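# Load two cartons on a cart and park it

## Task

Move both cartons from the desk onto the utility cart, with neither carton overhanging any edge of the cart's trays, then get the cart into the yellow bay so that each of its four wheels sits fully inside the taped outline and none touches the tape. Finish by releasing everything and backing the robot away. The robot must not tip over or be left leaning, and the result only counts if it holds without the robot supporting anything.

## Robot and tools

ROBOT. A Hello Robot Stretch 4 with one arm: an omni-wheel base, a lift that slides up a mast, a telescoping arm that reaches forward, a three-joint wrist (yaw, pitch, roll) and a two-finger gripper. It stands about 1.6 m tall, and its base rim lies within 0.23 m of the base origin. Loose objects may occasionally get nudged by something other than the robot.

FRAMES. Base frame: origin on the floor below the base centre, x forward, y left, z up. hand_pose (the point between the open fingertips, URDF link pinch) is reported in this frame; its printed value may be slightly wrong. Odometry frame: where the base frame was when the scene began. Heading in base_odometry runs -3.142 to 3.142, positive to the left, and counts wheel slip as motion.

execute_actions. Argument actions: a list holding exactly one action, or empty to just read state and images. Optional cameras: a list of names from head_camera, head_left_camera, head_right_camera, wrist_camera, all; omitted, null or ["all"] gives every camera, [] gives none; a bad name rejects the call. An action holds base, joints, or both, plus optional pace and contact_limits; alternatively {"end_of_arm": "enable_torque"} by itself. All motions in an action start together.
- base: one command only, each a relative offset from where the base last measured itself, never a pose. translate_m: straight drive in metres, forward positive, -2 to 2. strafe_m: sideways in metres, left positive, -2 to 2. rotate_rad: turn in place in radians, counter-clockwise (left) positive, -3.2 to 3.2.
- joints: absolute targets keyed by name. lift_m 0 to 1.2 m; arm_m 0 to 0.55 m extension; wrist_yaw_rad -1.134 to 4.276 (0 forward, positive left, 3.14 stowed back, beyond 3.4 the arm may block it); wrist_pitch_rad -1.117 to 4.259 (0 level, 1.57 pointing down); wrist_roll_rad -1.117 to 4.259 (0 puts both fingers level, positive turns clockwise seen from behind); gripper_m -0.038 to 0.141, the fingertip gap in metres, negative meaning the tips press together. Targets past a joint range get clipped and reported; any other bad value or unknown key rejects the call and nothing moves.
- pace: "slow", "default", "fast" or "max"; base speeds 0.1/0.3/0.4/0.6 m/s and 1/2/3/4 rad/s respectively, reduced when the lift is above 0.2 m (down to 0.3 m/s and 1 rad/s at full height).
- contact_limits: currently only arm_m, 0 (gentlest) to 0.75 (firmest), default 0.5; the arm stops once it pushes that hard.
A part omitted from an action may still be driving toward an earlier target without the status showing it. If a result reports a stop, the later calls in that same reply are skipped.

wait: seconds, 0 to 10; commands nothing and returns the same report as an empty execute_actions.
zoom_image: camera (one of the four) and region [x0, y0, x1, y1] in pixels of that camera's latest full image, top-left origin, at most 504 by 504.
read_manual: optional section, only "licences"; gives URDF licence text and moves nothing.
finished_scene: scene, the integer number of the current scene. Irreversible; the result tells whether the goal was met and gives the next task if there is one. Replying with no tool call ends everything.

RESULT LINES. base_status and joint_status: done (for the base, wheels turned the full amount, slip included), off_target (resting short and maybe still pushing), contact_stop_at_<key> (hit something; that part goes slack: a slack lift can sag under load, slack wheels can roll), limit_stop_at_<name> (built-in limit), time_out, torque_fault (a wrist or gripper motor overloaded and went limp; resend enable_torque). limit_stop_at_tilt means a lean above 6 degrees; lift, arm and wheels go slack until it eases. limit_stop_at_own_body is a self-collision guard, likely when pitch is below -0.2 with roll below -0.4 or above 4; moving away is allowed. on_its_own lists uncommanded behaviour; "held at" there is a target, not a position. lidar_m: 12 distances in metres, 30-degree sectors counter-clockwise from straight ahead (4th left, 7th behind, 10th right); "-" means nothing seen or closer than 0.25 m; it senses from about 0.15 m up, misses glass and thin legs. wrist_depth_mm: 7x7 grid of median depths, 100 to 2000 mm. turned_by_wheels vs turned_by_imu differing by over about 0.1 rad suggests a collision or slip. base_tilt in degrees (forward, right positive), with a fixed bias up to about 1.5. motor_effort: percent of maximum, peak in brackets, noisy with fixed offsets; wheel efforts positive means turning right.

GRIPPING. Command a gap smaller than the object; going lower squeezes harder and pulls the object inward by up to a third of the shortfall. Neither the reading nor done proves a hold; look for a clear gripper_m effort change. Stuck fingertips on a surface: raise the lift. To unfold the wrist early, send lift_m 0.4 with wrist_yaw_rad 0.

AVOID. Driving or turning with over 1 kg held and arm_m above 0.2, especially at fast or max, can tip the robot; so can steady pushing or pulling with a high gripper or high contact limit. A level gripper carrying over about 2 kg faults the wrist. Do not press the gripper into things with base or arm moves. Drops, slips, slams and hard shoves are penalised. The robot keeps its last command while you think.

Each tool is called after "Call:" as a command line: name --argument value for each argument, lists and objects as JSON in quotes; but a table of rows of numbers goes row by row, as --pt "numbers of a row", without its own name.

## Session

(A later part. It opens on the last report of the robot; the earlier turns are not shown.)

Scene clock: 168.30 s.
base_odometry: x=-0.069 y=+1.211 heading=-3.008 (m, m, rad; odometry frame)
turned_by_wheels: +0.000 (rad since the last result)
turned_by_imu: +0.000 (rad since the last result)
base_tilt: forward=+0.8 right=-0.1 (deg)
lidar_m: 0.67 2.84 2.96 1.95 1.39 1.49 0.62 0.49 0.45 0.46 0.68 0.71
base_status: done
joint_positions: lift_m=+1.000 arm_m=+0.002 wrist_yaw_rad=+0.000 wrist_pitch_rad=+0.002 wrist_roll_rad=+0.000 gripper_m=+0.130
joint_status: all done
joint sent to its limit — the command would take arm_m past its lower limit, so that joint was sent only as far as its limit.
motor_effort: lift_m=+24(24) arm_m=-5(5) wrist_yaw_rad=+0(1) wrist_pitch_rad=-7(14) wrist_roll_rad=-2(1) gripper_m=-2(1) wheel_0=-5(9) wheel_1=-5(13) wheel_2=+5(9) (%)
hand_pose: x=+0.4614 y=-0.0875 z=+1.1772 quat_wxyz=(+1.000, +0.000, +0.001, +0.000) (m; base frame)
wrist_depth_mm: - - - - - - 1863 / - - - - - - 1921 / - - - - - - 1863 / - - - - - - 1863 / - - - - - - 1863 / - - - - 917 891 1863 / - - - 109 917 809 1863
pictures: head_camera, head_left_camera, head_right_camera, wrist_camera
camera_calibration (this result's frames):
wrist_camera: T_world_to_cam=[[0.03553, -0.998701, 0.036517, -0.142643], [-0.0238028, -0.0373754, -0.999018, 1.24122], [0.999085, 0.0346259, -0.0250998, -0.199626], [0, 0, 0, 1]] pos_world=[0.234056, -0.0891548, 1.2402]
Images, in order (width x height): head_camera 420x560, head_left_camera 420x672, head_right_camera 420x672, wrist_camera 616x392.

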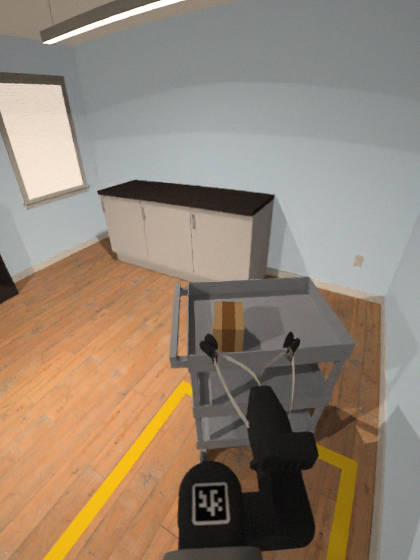

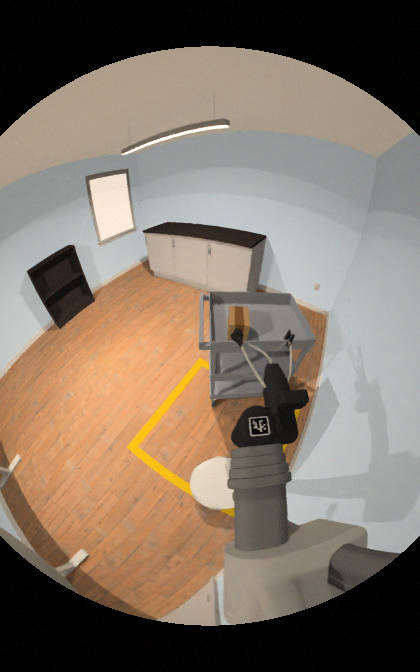

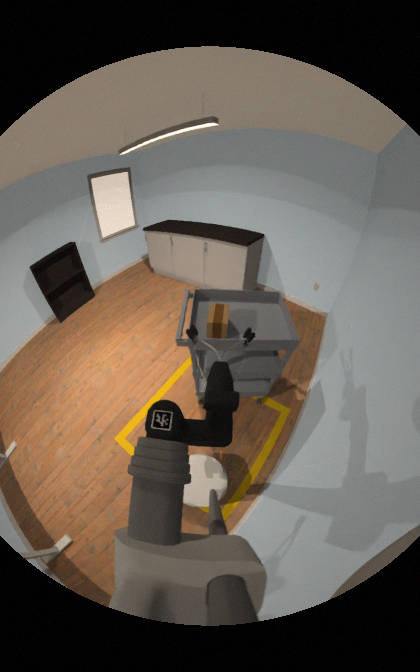

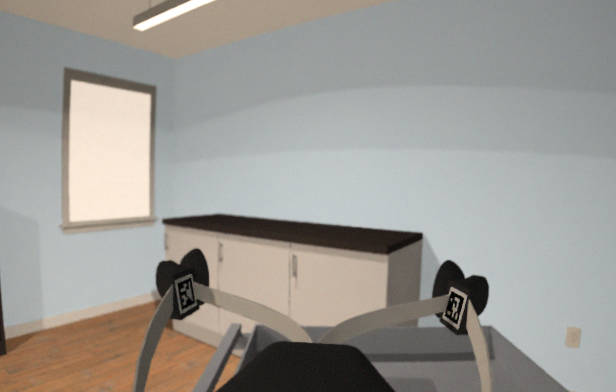

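Call:
execute_actions --actions '[{"base":{"strafe_m":-0.13},"joints":{"lift_m":1.04,"wrist_pitch_rad":1.57,"wrist_roll_rad":1.57,"gripper_m":0.07,"arm_m":0.47}}]' --cameras '["head_camera","wrist_camera"]'

Scene clock: 172.10 s.
base_odometry: x=-0.086 y=+1.339 heading=-3.008 (m, m, rad; odometry frame)
turned_by_wheels: +0.000 (rad since the last result)
turned_by_imu: +0.001 (rad since the last result)
base_tilt: forward=+0.8 right=-0.1 (deg)
lidar_m: 0.66 0.69 3.07 1.98 1.49 1.18 0.48 0.35 0.34 0.35 0.52 0.71
base_status: done
joint_positions: lift_m=+1.040 arm_m=+0.469 wrist_yaw_rad=+0.000 wrist_pitch_rad=+1.570 wrist_roll_rad=+1.570 gripper_m=+0.070
joint_status: all done
motor_effort: lift_m=+23(26) arm_m=+5(5) wrist_yaw_rad=+0(1) wrist_pitch_rad=+2(3) wrist_roll_rad=+2(3) gripper_m=-1(2) wheel_0=+4(12) wheel_1=-3(13) wheel_2=+0(6) (%)
hand_pose: x=+0.6403 y=-0.0874 z=+0.9294 quat_wxyz=(+0.501, +0.500, +0.500, -0.499) (m; base frame)
wrist_depth_mm: 364 359 357 1118 1138 917 768 / 364 362 359 1138 1138 1118 917 / 364 362 359 1118 1118 1118 1138 / 368 364 359 1138 1138 1098 917 / 368 364 362 1138 1138 946 917 / 362 364 216 1160 193 1118 931 / 268 270 364 109 1138 1138 1118
pictures: head_camera, wrist_camera
camera_calibration (this result's frames):
wrist_camera: T_world_to_cam=[[-0.998616, -0.0377834, -0.0365762, 0.67422], [-0.0385854, 0.999025, 0.021473, 0.149502], [0.0357292, 0.0228546, -0.9991, 1.13647], [0, 0, 0, 1]] pos_world=[0.638451, -0.149855, 1.1569]
Images, in order (width x height): head_camera 420x560, wrist_camera 616x392.

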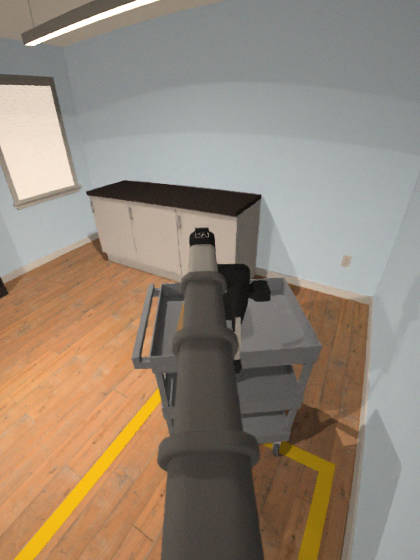

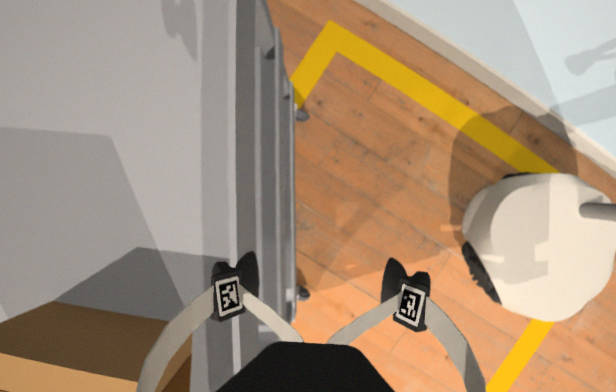

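Call:
execute_actions --actions '[{"joints":{"arm_m":0.535}}]' --cameras '[]'

Call:
execute_actions --actions '[{"joints":{"lift_m":0.955},"pace":"slow"}]' --cameras '["wrist_camera"]'

Call:
execute_actions --actions '[{"joints":{"gripper_m":-0.03}}]' --cameras '["wrist_camera"]'

Scene clock: 173.67 s.
base_odometry: x=-0.086 y=+1.339 heading=-3.008 (m, m, rad; odometry frame)
turned_by_wheels: +0.000 (rad since the last result)
turned_by_imu: +0.000 (rad since the last result)
base_tilt: forward=+0.8 right=-0.1 (deg)
lidar_m: 0.66 0.69 3.07 1.99 1.51 1.19 0.47 0.36 0.35 0.36 0.52 0.71
base_status: not commanded
joint_positions: lift_m=+1.040 arm_m=+0.534 wrist_yaw_rad=+0.000 wrist_pitch_rad=+1.570 wrist_roll_rad=+1.570 gripper_m=+0.070
joint_status: all done
motor_effort: lift_m=+23(24) arm_m=+5(6) wrist_yaw_rad=-1(0) wrist_pitch_rad=+2(1) wrist_roll_rad=-2(1) gripper_m=-3(4) wheel_0=+4(3) wheel_1=-3(3) wheel_2=+0(0) (%)
hand_pose: x=+0.7053 y=-0.0874 z=+0.9294 quat_wxyz=(+0.500, +0.500, +0.500, -0.500) (m; base frame)
wrist_depth_mm: 362 359 355 353 1118 960 809 / 364 362 357 355 1118 1118 976 / 364 364 359 359 1138 1138 1118 / 366 364 362 357 1138 1118 931 / 368 364 359 359 1160 1118 931 / 370 364 216 359 193 1138 917 / 258 255 293 109 1138 1118 1118
pictures: none
No camera images: the call's "cameras" was empty. Leave "cameras" out to get every camera's image.

Scene clock: 175.27 s.
base_odometry: x=-0.086 y=+1.339 heading=-3.008 (m, m, rad; odometry frame)
turned_by_wheels: +0.000 (rad since the last result)
turned_by_imu: +0.000 (rad since the last result)
base_tilt: forward=+0.9 right=-0.1 (deg)
lidar_m: 0.67 0.69 3.07 1.97 1.50 1.19 0.48 0.36 0.34 0.36 0.53 0.72
base_status: not commanded
joint_positions: lift_m=+0.955 arm_m=+0.534 wrist_yaw_rad=+0.000 wrist_pitch_rad=+1.570 wrist_roll_rad=+1.570 gripper_m=+0.070
joint_status: all done
motor_effort: lift_m=+15(22) arm_m=+5(5) wrist_yaw_rad=-1(0) wrist_pitch_rad=+2(2) wrist_roll_rad=-1(1) gripper_m=-2(5) wheel_0=+3(4) wheel_1=-3(4) wheel_2=+0(0) (%)
hand_pose: x=+0.7053 y=-0.0874 z=+0.8451 quat_wxyz=(+0.500, +0.500, +0.500, -0.500) (m; base frame)
wrist_depth_mm: 277 274 273 272 1042 946 809 / 277 276 274 272 1042 1042 946 / 279 277 276 273 1060 1042 1042 / 279 278 276 276 1042 1042 842 / 281 279 277 276 1042 1060 831 / 282 279 216 276 193 1060 854 / 258 256 277 109 1060 1060 1060
pictures: wrist_camera
camera_calibration (this result's frames):
wrist_camera: T_world_to_cam=[[-0.998624, -0.0376985, -0.0364462, 0.735901], [-0.0384976, 0.999028, 0.021478, 0.153753], [0.0356011, 0.0228516, -0.999105, 1.04998], [0, 0, 0, 1]] pos_world=[0.703427, -0.149855, 1.07256]
Images, in order (width x height): wrist_camera 616x392.

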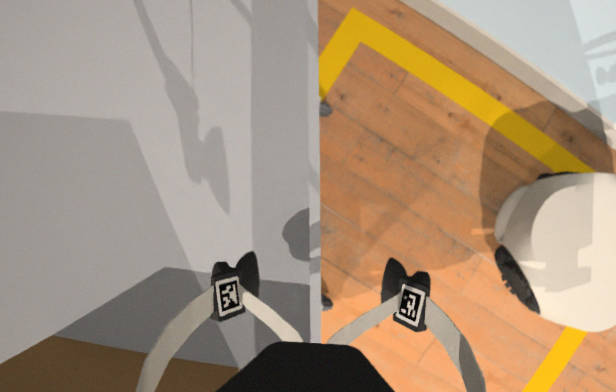

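Scene clock: 176.97 s.
base_odometry: x=-0.086 y=+1.339 heading=-3.008 (m, m, rad; odometry frame)
turned_by_wheels: +0.000 (rad since the last result)
turned_by_imu: +0.000 (rad since the last result)
base_tilt: forward=+0.8 right=-0.1 (deg)
lidar_m: 0.67 0.68 3.06 1.96 1.50 1.17 0.49 0.36 0.33 0.36 0.51 0.71
base_status: not commanded
joint_positions: lift_m=+0.955 arm_m=+0.534 wrist_yaw_rad=+0.001 wrist_pitch_rad=+1.567 wrist_roll_rad=+1.569 gripper_m=-0.029
joint_status: all done
motor_effort: lift_m=+21(22) arm_m=+4(5) wrist_yaw_rad=-4(4) wrist_pitch_rad=+9(10) wrist_roll_rad=+1(0) gripper_m=-20(20) wheel_0=+3(4) wheel_1=-3(3) wheel_2=+0(0) (%)
hand_pose: x=+0.7064 y=-0.0874 z=+0.8446 quat_wxyz=(+0.502, +0.500, +0.500, -0.498) (m; base frame)
wrist_depth_mm: 272 271 270 267 1042 946 820 / 272 272 271 268 1042 1042 946 / 274 272 271 270 1060 1042 1025 / 276 274 272 271 1060 1042 842 / 277 276 272 271 1060 1060 831 / 277 277 182 202 182 1042 854 / 257 252 274 109 1060 1042 1042
pictures: wrist_camera
camera_calibration (this result's frames):
wrist_camera: T_world_to_cam=[[-0.998439, -0.0394717, -0.0395059, 0.739294], [-0.0403373, 0.998958, 0.0213586, 0.155199], [0.0386217, 0.0229188, -0.998991, 1.04723], [0, 0, 0, 1]] pos_world=[0.703955, -0.149857, 1.07206]
Images, in order (width x height): wrist_camera 616x392.

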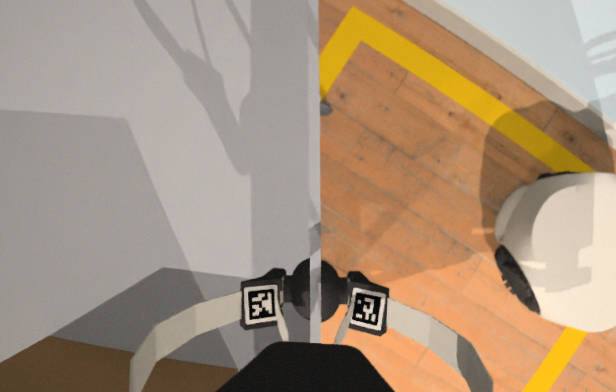

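Call:
execute_actions --actions '[{"base":{"strafe_m":0.15},"joints":{"arm_m":0.2},"pace":"slow"}]'

Scene clock: 181.80 s.
base_odometry: x=-0.066 y=+1.191 heading=-3.008 (m, m, rad; odometry frame)
turned_by_wheels: +0.000 (rad since the last result)
turned_by_imu: -0.002 (rad since the last result)
base_tilt: forward=+0.9 right=-0.1 (deg)
lidar_m: 0.36 0.37 2.93 1.92 1.39 1.39 0.65 0.51 0.47 0.49 0.49 0.37
base_status: done
joint_positions: lift_m=+0.955 arm_m=+0.201 wrist_yaw_rad=+0.001 wrist_pitch_rad=+1.566 wrist_roll_rad=+1.570 gripper_m=-0.029
joint_status: all done
motor_effort: lift_m=+22(22) arm_m=-6(6) wrist_yaw_rad=-2(6) wrist_pitch_rad=+12(26) wrist_roll_rad=-1(5) gripper_m=-18(20) wheel_0=-4(15) wheel_1=+4(8) wheel_2=+0(3) (%)
hand_pose: x=+0.3733 y=-0.0874 z=+0.8446 quat_wxyz=(+0.501, +0.501, +0.499, -0.499) (m; base frame)
wrist_depth_mm: 276 274 272 271 1025 904 750 / 278 276 273 271 1042 1025 904 / 278 277 276 273 1042 1042 1042 / 279 277 276 273 1060 842 1042 / 281 278 276 274 854 842 1042 / 282 278 181 204 182 854 1042 / 236 240 277 109 1060 1042 1060
pictures: head_camera, head_left_camera, head_right_camera, wrist_camera
camera_calibration (this result's frames):
wrist_camera: T_world_to_cam=[[-0.99848, -0.0377002, -0.0402143, 0.407509], [-0.0385802, 0.999028, 0.0213356, 0.141135], [0.0393708, 0.0228546, -0.998963, 1.05976], [0, 0, 0, 1]] pos_world=[0.37061, -0.149855, 1.07204]
Images, in order (width x height): head_camera 420x560, head_left_camera 420x672, head_right_camera 420x672, wrist_camera 616x392.

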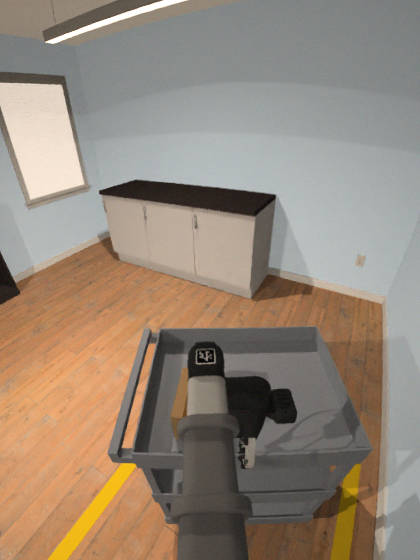

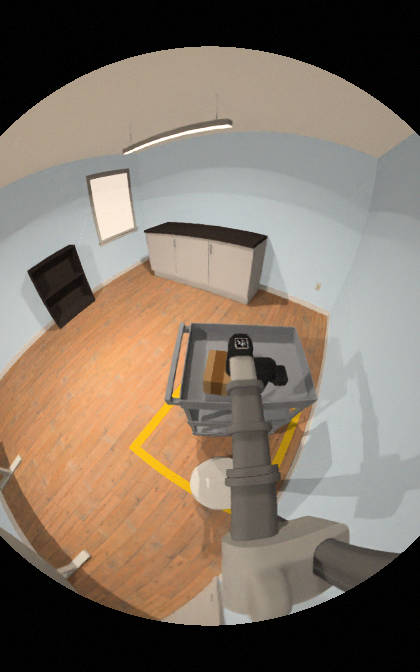

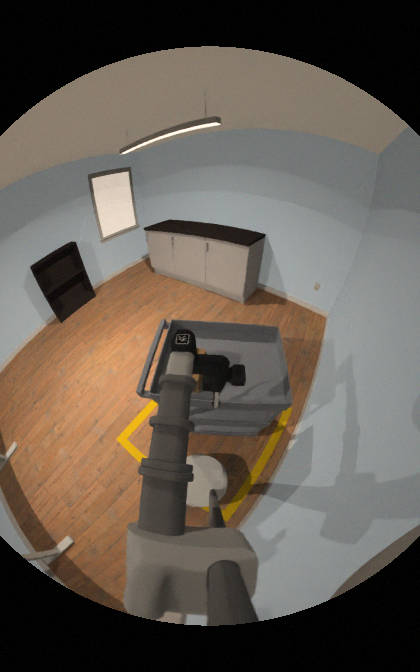

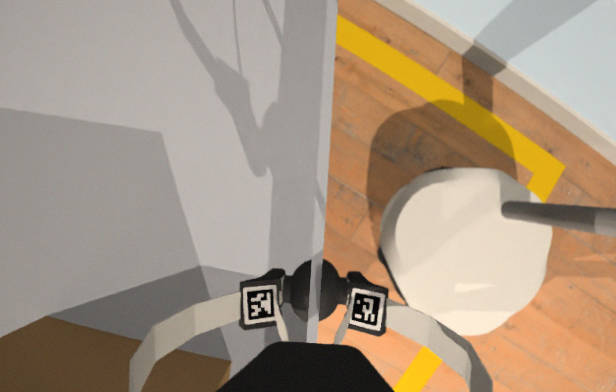

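Call:
execute_actions --actions '[{"base":{"strafe_m":0.3},"pace":"slow"}]' --cameras '[]'

Call:
execute_actions --actions '[{"base":{"rotate_rad":-0.25},"pace":"slow"}]' --cameras '[]'

Call:
execute_actions --actions '[{"base":{"rotate_rad":-0.24},"pace":"slow"}]'

Scene clock: 186.83 s.
base_odometry: x=-0.026 y=+0.894 heading=-3.009 (m, m, rad; odometry frame)
turned_by_wheels: +0.000 (rad since the last result)
turned_by_imu: -0.005 (rad since the last result)
base_tilt: forward=+0.8 right=-0.1 (deg)
lidar_m: 0.35 0.45 2.70 1.69 1.23 1.19 1.00 0.75 0.73 0.76 0.38 0.34
base_status: done
joint_positions: lift_m=+0.955 arm_m=+0.201 wrist_yaw_rad=-0.003 wrist_pitch_rad=+1.573 wrist_roll_rad=+1.573 gripper_m=-0.029
joint_status: not commanded
motor_effort: lift_m=+22(22) arm_m=-4(6) wrist_yaw_rad=+10(10) wrist_pitch_rad=-6(12) wrist_roll_rad=-7(8) gripper_m=-23(22) wheel_0=-7(16) wheel_1=+3(10) wheel_2=+0(0) (%)
hand_pose: x=+0.3707 y=-0.0874 z=+0.8446 quat_wxyz=(+0.498, +0.501, +0.499, -0.502) (m; base frame)
wrist_depth_mm: 274 274 272 270 270 1042 1025 / 274 276 273 271 270 1042 1042 / 274 277 274 272 271 1060 1025 / 276 276 274 273 842 842 1042 / 240 277 274 272 842 842 1042 / 191 232 182 207 180 854 1060 / 164 178 277 109 1060 1078 1060
pictures: none
No camera images: the call's "cameras" was empty. Leave "cameras" out to get every camera's image.

Scene clock: 188.13 s.
base_odometry: x=-0.026 y=+0.894 heading=+3.026 (m, m, rad; odometry frame)
turned_by_wheels: -0.249 (rad since the last result)
turned_by_imu: -0.253 (rad since the last result)
base_tilt: forward=+0.8 right=-0.1 (deg)
lidar_m: 0.34 0.37 2.69 3.00 1.37 1.19 1.37 0.87 0.72 0.72 0.47 0.37
base_status: done
joint_positions: lift_m=+0.955 arm_m=+0.201 wrist_yaw_rad=+0.000 wrist_pitch_rad=+1.568 wrist_roll_rad=+1.571 gripper_m=-0.029
joint_status: not commanded
motor_effort: lift_m=+22(22) arm_m=-3(4) wrist_yaw_rad=+0(10) wrist_pitch_rad=+8(17) wrist_roll_rad=-2(9) gripper_m=-19(22) wheel_0=+5(14) wheel_1=+4(11) wheel_2=+8(7) (%)
hand_pose: x=+0.3723 y=-0.0874 z=+0.8446 quat_wxyz=(+0.501, +0.501, +0.499, -0.499) (m; base frame)
wrist_depth_mm: 277 276 273 271 1042 1042 1042 / 278 277 274 272 1060 1042 1025 / 279 277 277 273 1042 1042 1025 / 281 278 276 273 1042 831 1025 / 282 279 277 276 842 831 1042 / 282 281 181 206 183 842 1025 / 234 236 277 109 1078 1042 1025
pictures: none
No camera images: the call's "cameras" was empty. Leave "cameras" out to get every camera's image.

Scene clock: 189.40 s.
base_odometry: x=-0.026 y=+0.894 heading=+2.788 (m, m, rad; odometry frame)
turned_by_wheels: -0.238 (rad since the last result)
turned_by_imu: -0.242 (rad since the last result)
base_tilt: forward=+0.8 right=-0.1 (deg)
lidar_m: 0.29 0.29 2.75 2.70 1.66 1.23 1.21 0.96 0.74 0.72 0.76 0.38
base_status: done
joint_positions: lift_m=+0.955 arm_m=+0.201 wrist_yaw_rad=+0.002 wrist_pitch_rad=+1.572 wrist_roll_rad=+1.568 gripper_m=-0.029
joint_status: not commanded
motor_effort: lift_m=+22(22) arm_m=-3(3) wrist_yaw_rad=-6(8) wrist_pitch_rad=-3(11) wrist_roll_rad=+6(5) gripper_m=-19(19) wheel_0=+8(15) wheel_1=+6(12) wheel_2=+7(16) (%)
hand_pose: x=+0.3714 y=-0.0874 z=+0.8446 quat_wxyz=(+0.501, +0.498, +0.502, -0.499) (m; base frame)
wrist_depth_mm: 276 273 272 1042 1042 1042 1025 / 276 274 273 1025 1042 1042 1042 / 278 276 274 1060 1060 1042 1025 / 278 277 274 535 991 842 1060 / 279 278 277 277 854 842 1042 / 281 279 182 209 183 842 1042 / 281 278 278 109 1060 1042 1060
pictures: head_camera, head_left_camera, head_right_camera, wrist_camera
camera_calibration (this result's frames):
wrist_camera: T_world_to_cam=[[-0.998511, -0.0419642, -0.0348573, 0.400732], [-0.0427306, 0.998854, 0.0215406, 0.142416], [0.0339134, 0.022998, -0.99916, 1.06204], [0, 0, 0, 1]] pos_world=[0.370203, -0.149861, 1.07205]
Images, in order (width x height): head_camera 420x560, head_left_camera 420x672, head_right_camera 420x672, wrist_camera 616x392.

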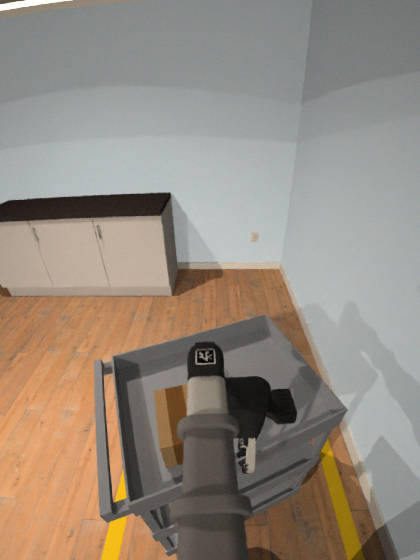

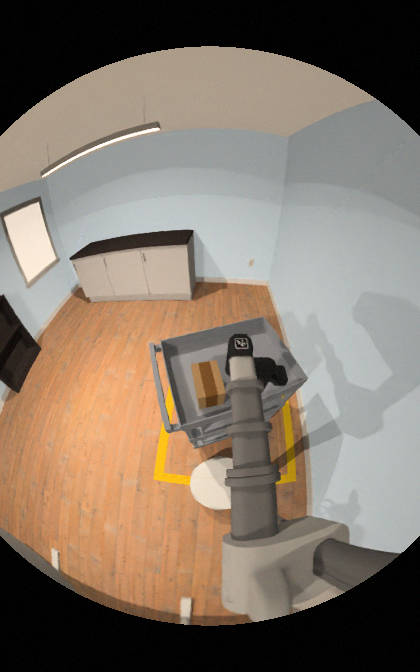

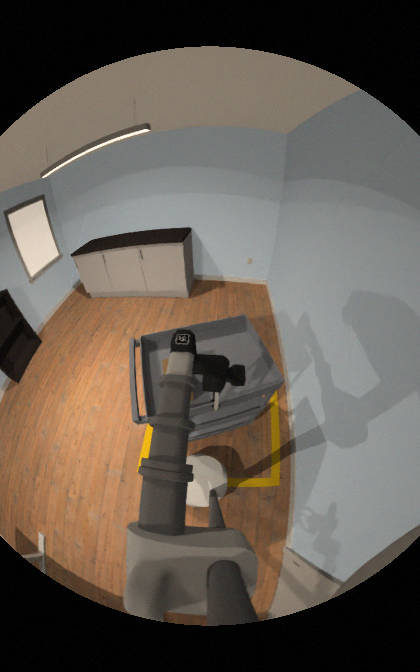

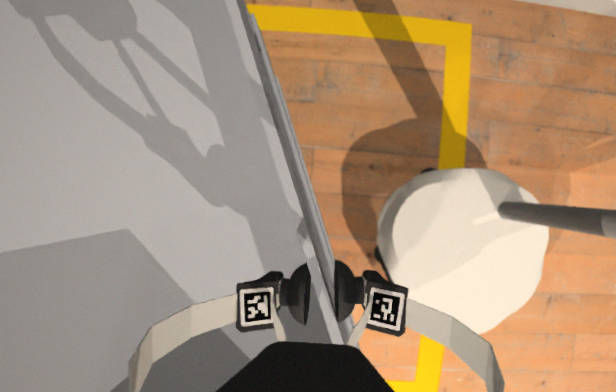

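Call:
execute_actions --actions '[{"base":{"translate_m":-0.1},"pace":"slow"}]' --cameras '[]'

Call:
execute_actions --actions '[{"joints":{"gripper_m":0.06}}]' --cameras '[]'

Call:
execute_actions --actions '[{"joints":{"lift_m":1.04}}]' --cameras '[]'

Call:
execute_actions --actions '[{"base":{"translate_m":-0.4},"joints":{"arm_m":0,"wrist_roll_rad":0}}]'

Scene clock: 192.93 s.
base_odometry: x=+0.067 y=+0.859 heading=+2.787 (m, m, rad; odometry frame)
turned_by_wheels: +0.000 (rad since the last result)
turned_by_imu: +0.000 (rad since the last result)
base_tilt: forward=+0.9 right=-0.1 (deg)
lidar_m: 0.31 0.32 2.73 2.72 1.48 1.12 1.09 0.96 0.76 0.72 0.75 0.38
base_status: done
joint_positions: lift_m=+0.955 arm_m=+0.201 wrist_yaw_rad=+0.003 wrist_pitch_rad=+1.568 wrist_roll_rad=+1.568 gripper_m=-0.029
joint_status: not commanded
motor_effort: lift_m=+22(22) arm_m=-3(3) wrist_yaw_rad=-8(18) wrist_pitch_rad=+6(37) wrist_roll_rad=+6(7) gripper_m=-20(22) wheel_0=-5(8) wheel_1=-6(9) wheel_2=+9(18) (%)
hand_pose: x=+0.3726 y=-0.0874 z=+0.8446 quat_wxyz=(+0.502, +0.499, +0.501, -0.498) (m; base frame)
wrist_depth_mm: 276 274 273 1060 1060 1025 1025 / 278 277 276 1060 1042 1042 1042 / 278 277 274 1042 1042 1042 1042 / 279 278 276 530 1042 842 1025 / 282 279 277 276 842 842 931 / 282 279 182 205 181 842 1042 / 283 279 279 109 1060 1042 1042
pictures: none
No camera images: the call's "cameras" was empty. Leave "cameras" out to get every camera's image.

Scene clock: 194.53 s.
base_odometry: x=+0.067 y=+0.859 heading=+2.787 (m, m, rad; odometry frame)
turned_by_wheels: +0.000 (rad since the last result)
turned_by_imu: +0.000 (rad since the last result)
base_tilt: forward=+0.8 right=-0.1 (deg)
lidar_m: 0.31 0.30 2.75 2.72 1.50 1.11 1.08 0.96 0.74 0.71 0.78 0.38
base_status: not commanded
joint_positions: lift_m=+0.955 arm_m=+0.201 wrist_yaw_rad=+0.000 wrist_pitch_rad=+1.570 wrist_roll_rad=+1.570 gripper_m=+0.060
joint_status: all done
motor_effort: lift_m=+21(22) arm_m=-3(3) wrist_yaw_rad=-1(8) wrist_pitch_rad=+3(7) wrist_roll_rad=+1(6) gripper_m=-3(22) wheel_0=-5(5) wheel_1=-6(6) wheel_2=+9(9) (%)
hand_pose: x=+0.3718 y=-0.0874 z=+0.8446 quat_wxyz=(+0.501, +0.500, +0.500, -0.499) (m; base frame)
wrist_depth_mm: 278 276 274 1042 1042 1025 1025 / 278 277 274 1042 1042 1042 1025 / 281 278 276 1060 1042 1042 1025 / 281 279 276 521 1060 831 1042 / 282 279 277 277 842 842 1042 / 283 281 194 277 195 842 1060 / 283 281 279 109 1060 1042 1042
pictures: none
No camera images: the call's "cameras" was empty. Leave "cameras" out to get every camera's image.

Scene clock: 195.87 s.
base_odometry: x=+0.067 y=+0.859 heading=+2.787 (m, m, rad; odometry frame)
turned_by_wheels: +0.000 (rad since the last result)
turned_by_imu: +0.000 (rad since the last result)
base_tilt: forward=+0.9 right=-0.1 (deg)
lidar_m: 0.31 0.31 2.75 2.71 1.49 1.12 1.08 0.96 0.74 0.71 0.77 0.37
base_status: not commanded
joint_positions: lift_m=+1.040 arm_m=+0.201 wrist_yaw_rad=+0.000 wrist_pitch_rad=+1.570 wrist_roll_rad=+1.570 gripper_m=+0.060
joint_status: all done
motor_effort: lift_m=+24(24) arm_m=-3(3) wrist_yaw_rad=-1(1) wrist_pitch_rad=+1(2) wrist_roll_rad=+0(0) gripper_m=-2(3) wheel_0=-5(5) wheel_1=-6(6) wheel_2=+9(8) (%)
hand_pose: x=+0.3718 y=-0.0874 z=+0.9294 quat_wxyz=(+0.501, +0.500, +0.500, -0.499) (m; base frame)
wrist_depth_mm: 364 362 359 1118 1138 1138 1138 / 364 362 359 1138 1138 1118 1098 / 366 362 359 1138 1118 1138 1118 / 368 366 362 359 1008 917 1118 / 368 366 364 362 931 917 1138 / 370 366 194 362 194 931 1118 / 370 325 330 109 1160 1138 1118
pictures: none
No camera images: the call's "cameras" was empty. Leave "cameras" out to get every camera's image.

Scene clock: 198.67 s.
base_odometry: x=+0.442 y=+0.721 heading=+2.787 (m, m, rad; odometry frame)
turned_by_wheels: +0.000 (rad since the last result)
turned_by_imu: +0.000 (rad since the last result)
base_tilt: forward=+0.8 right=-0.1 (deg)
lidar_m: 0.70 0.71 2.83 3.02 0.95 0.70 0.70 0.94 0.69 0.68 0.74 0.81
base_status: done
joint_positions: lift_m=+1.040 arm_m=+0.002 wrist_yaw_rad=+0.000 wrist_pitch_rad=+1.570 wrist_roll_rad=+0.000 gripper_m=+0.060
joint_status: all done
joint sent to its limit — the command would take arm_m past its lower limit, so that joint was sent only as far as its limit.
motor_effort: lift_m=+23(24) arm_m=-5(4) wrist_yaw_rad=+1(2) wrist_pitch_rad=+2(1) wrist_roll_rad=-1(5) gripper_m=-3(3) wheel_0=-5(9) wheel_1=-3(10) wheel_2=+5(14) (%)
hand_pose: x=+0.1731 y=-0.0874 z=+0.9294 quat_wxyz=(+0.707, +0.000, +0.707, +0.000) (m; base frame)
wrist_depth_mm: 1160 1138 1138 1118 1118 1078 991 / 1182 1160 1160 1138 1118 1098 1008 / 1182 1160 1160 1138 1138 1118 991 / 1182 1182 1160 946 1138 1118 991 / 1205 1182 960 931 1138 1118 976 / 1205 1205 194 946 194 1160 931 / 1205 1205 1182 109 1138 1118 891
pictures: head_camera, head_left_camera, head_right_camera, wrist_camera
camera_calibration (this result's frames):
wrist_camera: T_world_to_cam=[[0.0363524, -0.998707, -0.0355355, -0.0564922], [-0.999095, -0.0371072, 0.0208143, 0.207773], [-0.0221061, 0.0347467, -0.999152, 1.1643], [0, 0, 0, 1]] pos_world=[0.235376, -0.0891647, 1.15698]
Images, in order (width x height): head_camera 420x560, head_left_camera 420x672, head_right_camera 420x672, wrist_camera 616x392.

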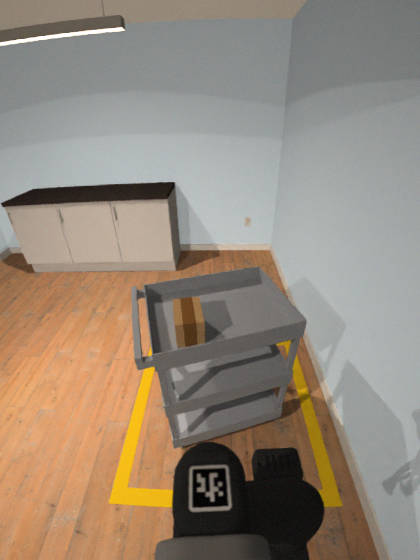

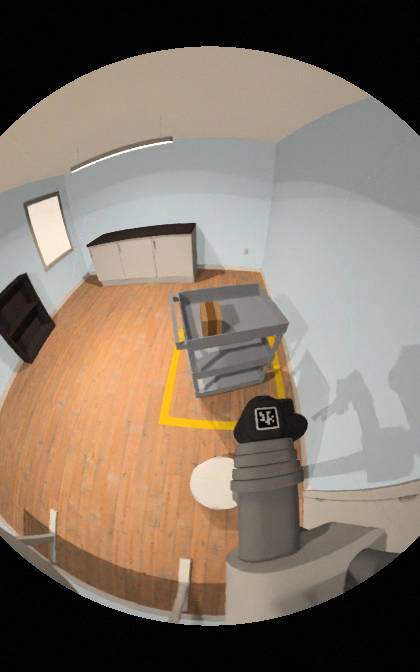

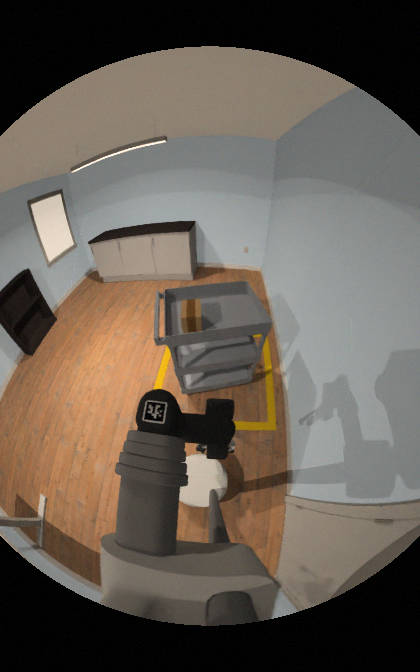

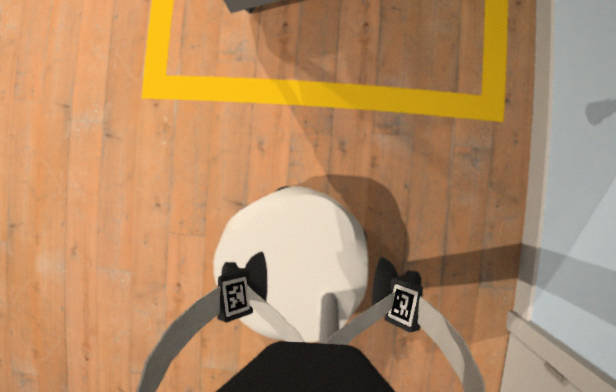

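Call:
execute_actions --actions '[{"base":{"rotate_rad":-3.2},"joints":{"lift_m":1.15,"gripper_m":0.141,"wrist_pitch_rad":0.5}}]' --cameras '[]'

Call:
execute_actions --actions '[{"base":{"strafe_m":-1.2}}]'

Scene clock: 203.13 s.
base_odometry: x=+0.442 y=+0.721 heading=-0.412 (m, m, rad; odometry frame)
turned_by_wheels: -3.199 (rad since the last result)
turned_by_imu: -3.264 (rad since the last result)
base_tilt: forward=+0.9 right=-0.1 (deg)
lidar_m: 0.70 0.99 0.70 0.67 0.72 0.86 0.68 0.71 2.83 3.02 1.01 0.69
base_status: done
joint_positions: lift_m=+1.150 arm_m=+0.002 wrist_yaw_rad=+0.000 wrist_pitch_rad=+0.502 wrist_roll_rad=+0.000 gripper_m=+0.141
joint_status: all done
motor_effort: lift_m=+24(26) arm_m=-5(5) wrist_yaw_rad=+0(0) wrist_pitch_rad=-6(4) wrist_roll_rad=+1(1) gripper_m=-1(2) wheel_0=+5(9) wheel_1=+4(9) wheel_2=+4(17) (%)
hand_pose: x=+0.4258 y=-0.0874 z=+1.1891 quat_wxyz=(+0.969, +0.000, +0.248, +0.000) (m; base frame)
wrist_depth_mm: 1060 1160 1182 1138 1138 1118 1118 / 1025 1229 1255 1255 1205 1205 1205 / 1060 1366 1366 1308 991 1008 1008 / 1060 1464 1464 1430 759 750 759 / 1025 1430 1576 1576 627 627 621 / 1025 1308 1576 1708 1576 206 1661 / 1042 1397 1464 109 1464 1464 1464
pictures: none
No camera images: the call's "cameras" was empty. Leave "cameras" out to get every camera's image.

Scene clock: 208.47 s.
base_odometry: x=-0.039 y=-0.379 heading=-0.412 (m, m, rad; odometry frame)
turned_by_wheels: +0.000 (rad since the last result)
turned_by_imu: +0.007 (rad since the last result)
base_tilt: forward=+0.8 right=-0.1 (deg)
lidar_m: 0.69 0.73 0.99 1.86 1.13 1.22 2.62 2.20 1.72 1.82 1.91 0.73
base_status: done
joint_positions: lift_m=+1.150 arm_m=+0.002 wrist_yaw_rad=+0.000 wrist_pitch_rad=+0.502 wrist_roll_rad=+0.000 gripper_m=+0.141
joint_status: not commanded
motor_effort: lift_m=+23(23) arm_m=-5(5) wrist_yaw_rad=+0(0) wrist_pitch_rad=-3(5) wrist_roll_rad=-2(0) gripper_m=-2(1) wheel_0=+4(14) wheel_1=-1(12) wheel_2=+0(4) (%)
hand_pose: x=+0.4258 y=-0.0874 z=+1.1892 quat_wxyz=(+0.969, +0.000, +0.248, +0.000) (m; base frame)
wrist_depth_mm: 1182 1160 1182 1138 1138 1118 1118 / 1281 1255 1255 1229 1205 1182 1205 / 1042 1025 1008 820 946 1308 1255 / 759 768 759 759 759 1397 1430 / 661 640 640 634 640 661 1576 / 1576 1618 1576 1708 1576 206 1661 / 1430 1430 1537 109 1430 1464 1499
pictures: head_camera, head_left_camera, head_right_camera, wrist_camera
camera_calibration (this result's frames):
wrist_camera: T_world_to_cam=[[0.0487186, -0.998703, 0.0147965, -0.12156], [-0.499588, -0.0371933, -0.865464, 1.29608], [0.864892, 0.034772, -0.500753, 0.459011], [0, 0, 0, 1]] pos_world=[0.256432, -0.0891577, 1.35336]
Images, in order (width x height): head_camera 420x560, head_left_camera 420x672, head_right_camera 420x672, wrist_camera 616x392.

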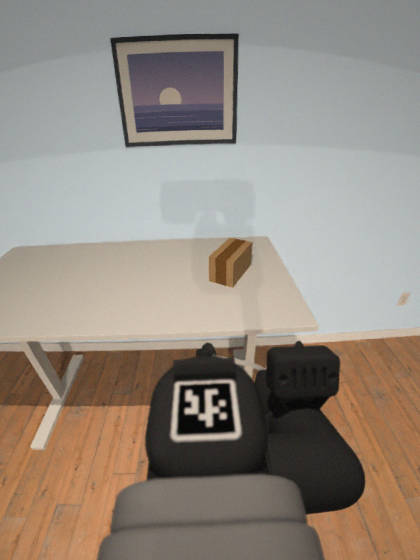

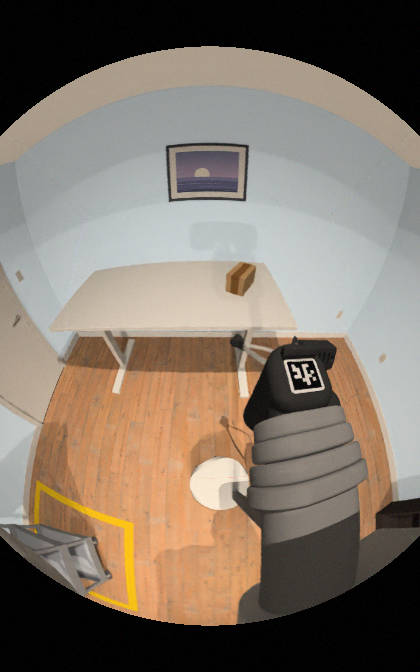

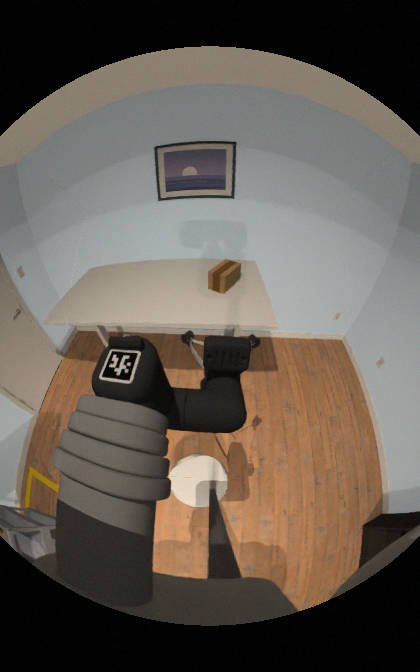

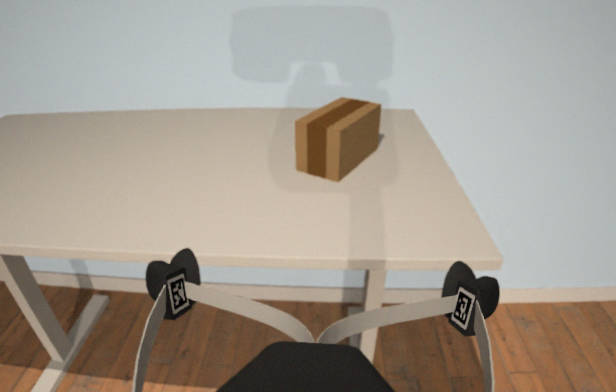

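Call:
execute_actions --actions '[{"base":{"rotate_rad":-0.51},"joints":{"lift_m":1.145,"wrist_pitch_rad":1.0}}]' --cameras '[]'

Call:
execute_actions --actions '[{"base":{"strafe_m":0.515},"joints":{"arm_m":0.2}}]' --cameras '[]'

Call:
execute_actions --actions '[{"base":{"translate_m":0.22}}]' --cameras '["wrist_camera","head_right_camera"]'

Scene clock: 211.07 s.
base_odometry: x=-0.038 y=-0.379 heading=-0.920 (m, m, rad; odometry frame)
turned_by_wheels: -0.509 (rad since the last result)
turned_by_imu: -0.519 (rad since the last result)
base_tilt: forward=+0.9 right=-0.1 (deg)
lidar_m: 0.73 0.68 0.71 1.02 1.89 1.13 1.22 2.60 2.16 1.70 1.82 1.89
base_status: done
joint_positions: lift_m=+1.145 arm_m=+0.002 wrist_yaw_rad=+0.000 wrist_pitch_rad=+1.001 wrist_roll_rad=+0.000 gripper_m=+0.141
joint_status: all done
motor_effort: lift_m=+16(21) arm_m=-5(5) wrist_yaw_rad=+0(1) wrist_pitch_rad=-3(2) wrist_roll_rad=-2(3) gripper_m=-1(0) wheel_0=+5(7) wheel_1=+4(8) wheel_2=+6(12) (%)
hand_pose: x=+0.3285 y=-0.0874 z=+1.0806 quat_wxyz=(+0.877, +0.000, +0.480, +0.000) (m; base frame)
wrist_depth_mm: 574 564 768 1661 1921 1921 1576 / 535 1430 1618 1756 1756 1756 1661 / 1430 1618 1618 1618 1618 1576 1618 / 1537 1499 1464 1499 1499 1499 1430 / 1397 1397 1366 1366 1366 1336 1336 / 1281 1255 1229 1255 1205 207 1229 / 1182 1182 1205 109 1160 1160 1138
pictures: none
No camera images: the call's "cameras" was empty. Leave "cameras" out to get every camera's image.

Scene clock: 214.10 s.
base_odometry: x=+0.371 y=-0.067 heading=-0.921 (m, m, rad; odometry frame)
turned_by_wheels: +0.000 (rad since the last result)
turned_by_imu: -0.004 (rad since the last result)
base_tilt: forward=+0.9 right=-0.1 (deg)
lidar_m: 0.46 0.44 0.46 0.68 1.42 1.50 1.02 2.85 2.99 2.24 2.26 0.65
base_status: done
joint_positions: lift_m=+1.145 arm_m=+0.199 wrist_yaw_rad=+0.000 wrist_pitch_rad=+1.001 wrist_roll_rad=+0.000 gripper_m=+0.141
joint_status: all done
motor_effort: lift_m=+17(17) arm_m=+5(6) wrist_yaw_rad=+0(1) wrist_pitch_rad=-2(5) wrist_roll_rad=+0(0) gripper_m=-2(1) wheel_0=-5(13) wheel_1=+3(12) wheel_2=+0(3) (%)
hand_pose: x=+0.5256 y=-0.0874 z=+1.0806 quat_wxyz=(+0.877, +0.000, +0.480, +0.000) (m; base frame)
wrist_depth_mm: 574 559 549 512 530 530 1756 / 512 500 496 484 484 480 480 / 459 452 445 439 436 433 449 / 413 410 407 402 399 1430 1430 / 379 377 373 377 1336 1336 1336 / 347 340 345 1255 1229 207 1229 / 325 330 1205 109 1160 1138 1138
pictures: none
No camera images: the call's "cameras" was empty. Leave "cameras" out to get every camera's image.

Scene clock: 216.27 s.
base_odometry: x=+0.504 y=-0.242 heading=-0.920 (m, m, rad; odometry frame)
turned_by_wheels: +0.000 (rad since the last result)
turned_by_imu: +0.000 (rad since the last result)
base_tilt: forward=+0.8 right=-0.1 (deg)
lidar_m: 0.27 0.25 0.27 0.39 1.53 1.62 1.28 3.06 2.63 2.23 2.16 0.39
base_status: done
joint_positions: lift_m=+1.145 arm_m=+0.199 wrist_yaw_rad=+0.000 wrist_pitch_rad=+1.001 wrist_roll_rad=+0.000 gripper_m=+0.141
joint_status: not commanded
motor_effort: lift_m=+16(17) arm_m=+5(5) wrist_yaw_rad=+0(0) wrist_pitch_rad=-1(2) wrist_roll_rad=-3(2) gripper_m=-2(0) wheel_0=+5(10) wheel_1=+2(10) wheel_2=-5(13) (%)
hand_pose: x=+0.5257 y=-0.0874 z=+1.0806 quat_wxyz=(+0.877, +0.000, +0.480, +0.000) (m; base frame)
wrist_depth_mm: 569 564 549 362 512 1182 1499 / 512 504 492 324 462 480 1708 / 459 452 445 362 421 433 430 / 413 410 407 402 397 394 389 / 377 377 375 370 366 362 362 / 345 342 336 342 332 207 332 / 324 320 324 109 317 312 315
pictures: head_right_camera, wrist_camera
camera_calibration (this result's frames):
wrist_camera: T_world_to_cam=[[0.0499559, -0.998699, -0.010276, -0.0983734], [-0.85289, -0.0373042, -0.520757, 1.06521], [0.519696, 0.0347792, -0.853643, 0.881037], [0, 0, 0, 1]] pos_world=[0.455552, -0.0891502, 1.3058]
Images, in order (width x height): head_right_camera 420x672, wrist_camera 616x392.

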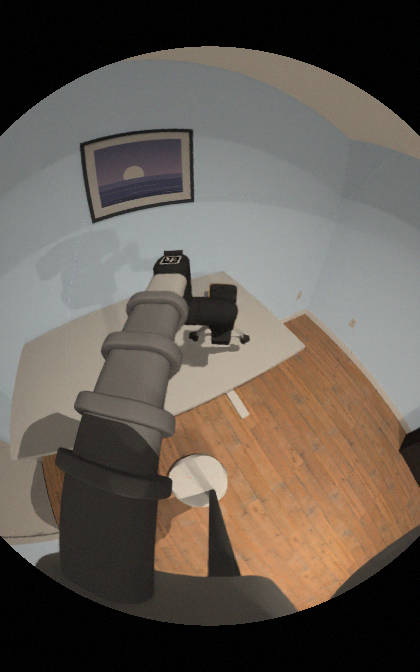

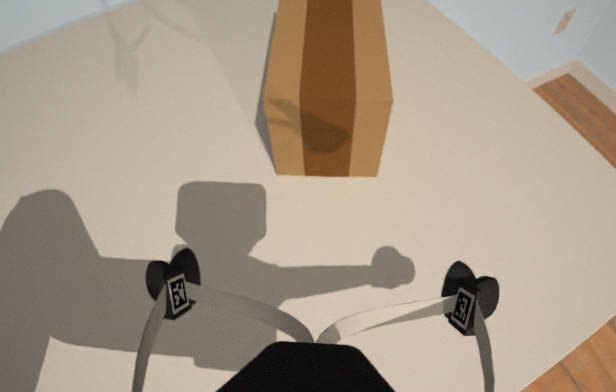

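Call:
execute_actions --actions '[{"base":{"strafe_m":-0.009},"joints":{"lift_m":1.155,"wrist_pitch_rad":1.3,"arm_m":0.38}}]' --cameras '["wrist_camera"]'

Call:
execute_actions --actions '[{"joints":{"arm_m":0.535},"pace":"slow","contact_limits":{"arm_m":0.15}}]' --cameras '["wrist_camera","head_right_camera"]'

Scene clock: 218.37 s.
base_odometry: x=+0.497 y=-0.247 heading=-0.920 (m, m, rad; odometry frame)
turned_by_wheels: +0.000 (rad since the last result)
turned_by_imu: +0.000 (rad since the last result)
base_tilt: forward=+0.8 right=-0.1 (deg)
lidar_m: 0.28 0.25 0.28 0.39 1.54 1.62 1.28 3.06 2.59 2.24 2.16 0.39
base_status: done
joint_positions: lift_m=+1.155 arm_m=+0.379 wrist_yaw_rad=+0.000 wrist_pitch_rad=+1.300 wrist_roll_rad=+0.000 gripper_m=+0.141
joint_status: all done
motor_effort: lift_m=+24(23) arm_m=+5(4) wrist_yaw_rad=+0(1) wrist_pitch_rad=-1(3) wrist_roll_rad=-2(1) gripper_m=+0(0) wheel_0=+4(11) wheel_1=-4(14) wheel_2=+0(5) (%)
hand_pose: x=+0.6271 y=-0.0874 z=+1.0549 quat_wxyz=(+0.796, +0.000, +0.605, +0.000) (m; base frame)
wrist_depth_mm: 397 394 387 247 247 373 1397 / 382 377 370 237 239 359 357 / 368 364 355 229 231 347 345 / 353 349 343 255 334 334 332 / 342 338 334 330 327 322 320 / 330 325 320 319 314 207 309 / 320 317 314 109 306 303 301
pictures: wrist_camera
camera_calibration (this result's frames):
wrist_camera: T_world_to_cam=[[0.0447471, -0.998697, -0.0245197, -0.0854157], [-0.968533, -0.0373543, -0.246065, 0.921064], [0.244829, 0.0347588, -0.968943, 1.10042], [0, 0, 0, 1]] pos_world=[0.626488, -0.0891482, 1.2908]
Images, in order (width x height): wrist_camera 616x392.

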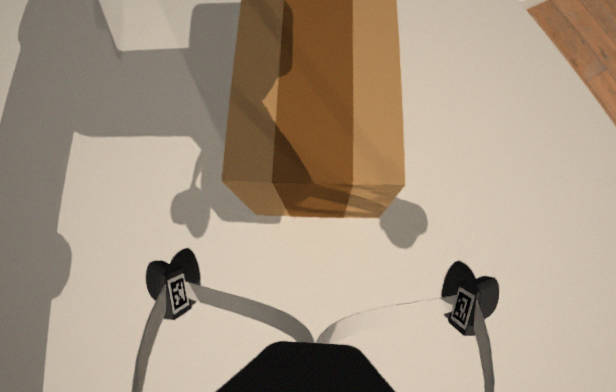

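Scene clock: 221.20 s.
base_odometry: x=+0.497 y=-0.247 heading=-0.920 (m, m, rad; odometry frame)
turned_by_wheels: +0.000 (rad since the last result)
turned_by_imu: +0.000 (rad since the last result)
base_tilt: forward=+0.8 right=-0.1 (deg)
lidar_m: 0.27 0.26 0.26 0.38 1.54 1.64 1.26 3.03 2.61 2.24 2.14 0.38
base_status: not commanded
joint_positions: lift_m=+1.155 arm_m=+0.534 wrist_yaw_rad=+0.000 wrist_pitch_rad=+1.300 wrist_roll_rad=+0.000 gripper_m=+0.141
joint_status: all done
motor_effort: lift_m=+24(24) arm_m=+5(6) wrist_yaw_rad=+0(0) wrist_pitch_rad=+2(0) wrist_roll_rad=-3(3) gripper_m=-1(1) wheel_0=+4(4) wheel_1=-4(4) wheel_2=-1(0) (%)
contact_limits: arm_m 0.15
hand_pose: x=+0.7821 y=-0.0874 z=+1.0549 quat_wxyz=(+0.796, +0.000, +0.605, +0.000) (m; base frame)
wrist_depth_mm: 397 394 387 379 377 1078 1397 / 382 377 373 368 364 362 1366 / 368 364 353 229 229 345 1308 / 351 351 342 220 222 332 330 / 342 338 217 213 213 322 320 / 329 325 207 206 206 206 309 / 320 315 205 109 200 301 300
pictures: head_right_camera, wrist_camera
camera_calibration (this result's frames):
wrist_camera: T_world_to_cam=[[0.0447469, -0.998697, -0.0245201, -0.0923501], [-0.968535, -0.0373542, -0.246057, 1.07116], [0.244821, 0.0347588, -0.968945, 1.06249], [0, 0, 0, 1]] pos_world=[0.781472, -0.0891482, 1.29079]
Images, in order (width x height): head_right_camera 420x672, wrist_camera 616x392.

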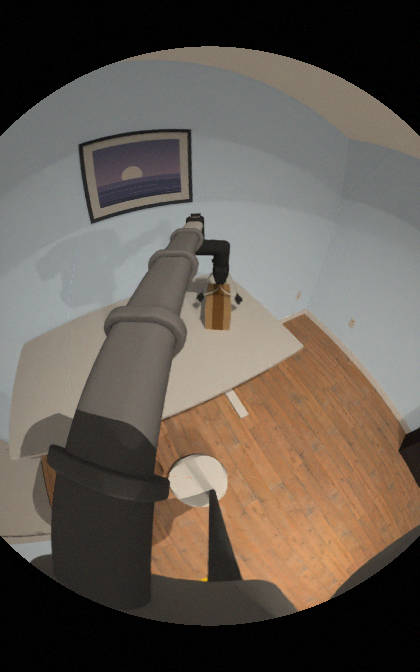

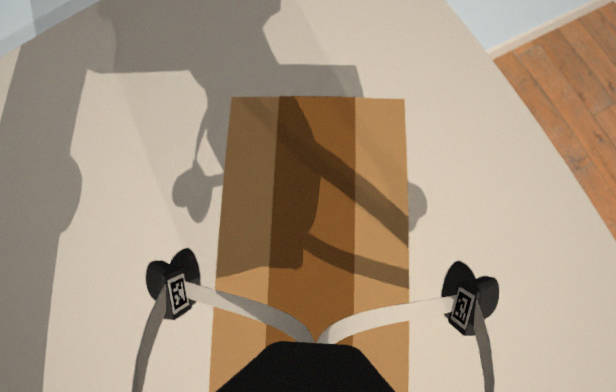

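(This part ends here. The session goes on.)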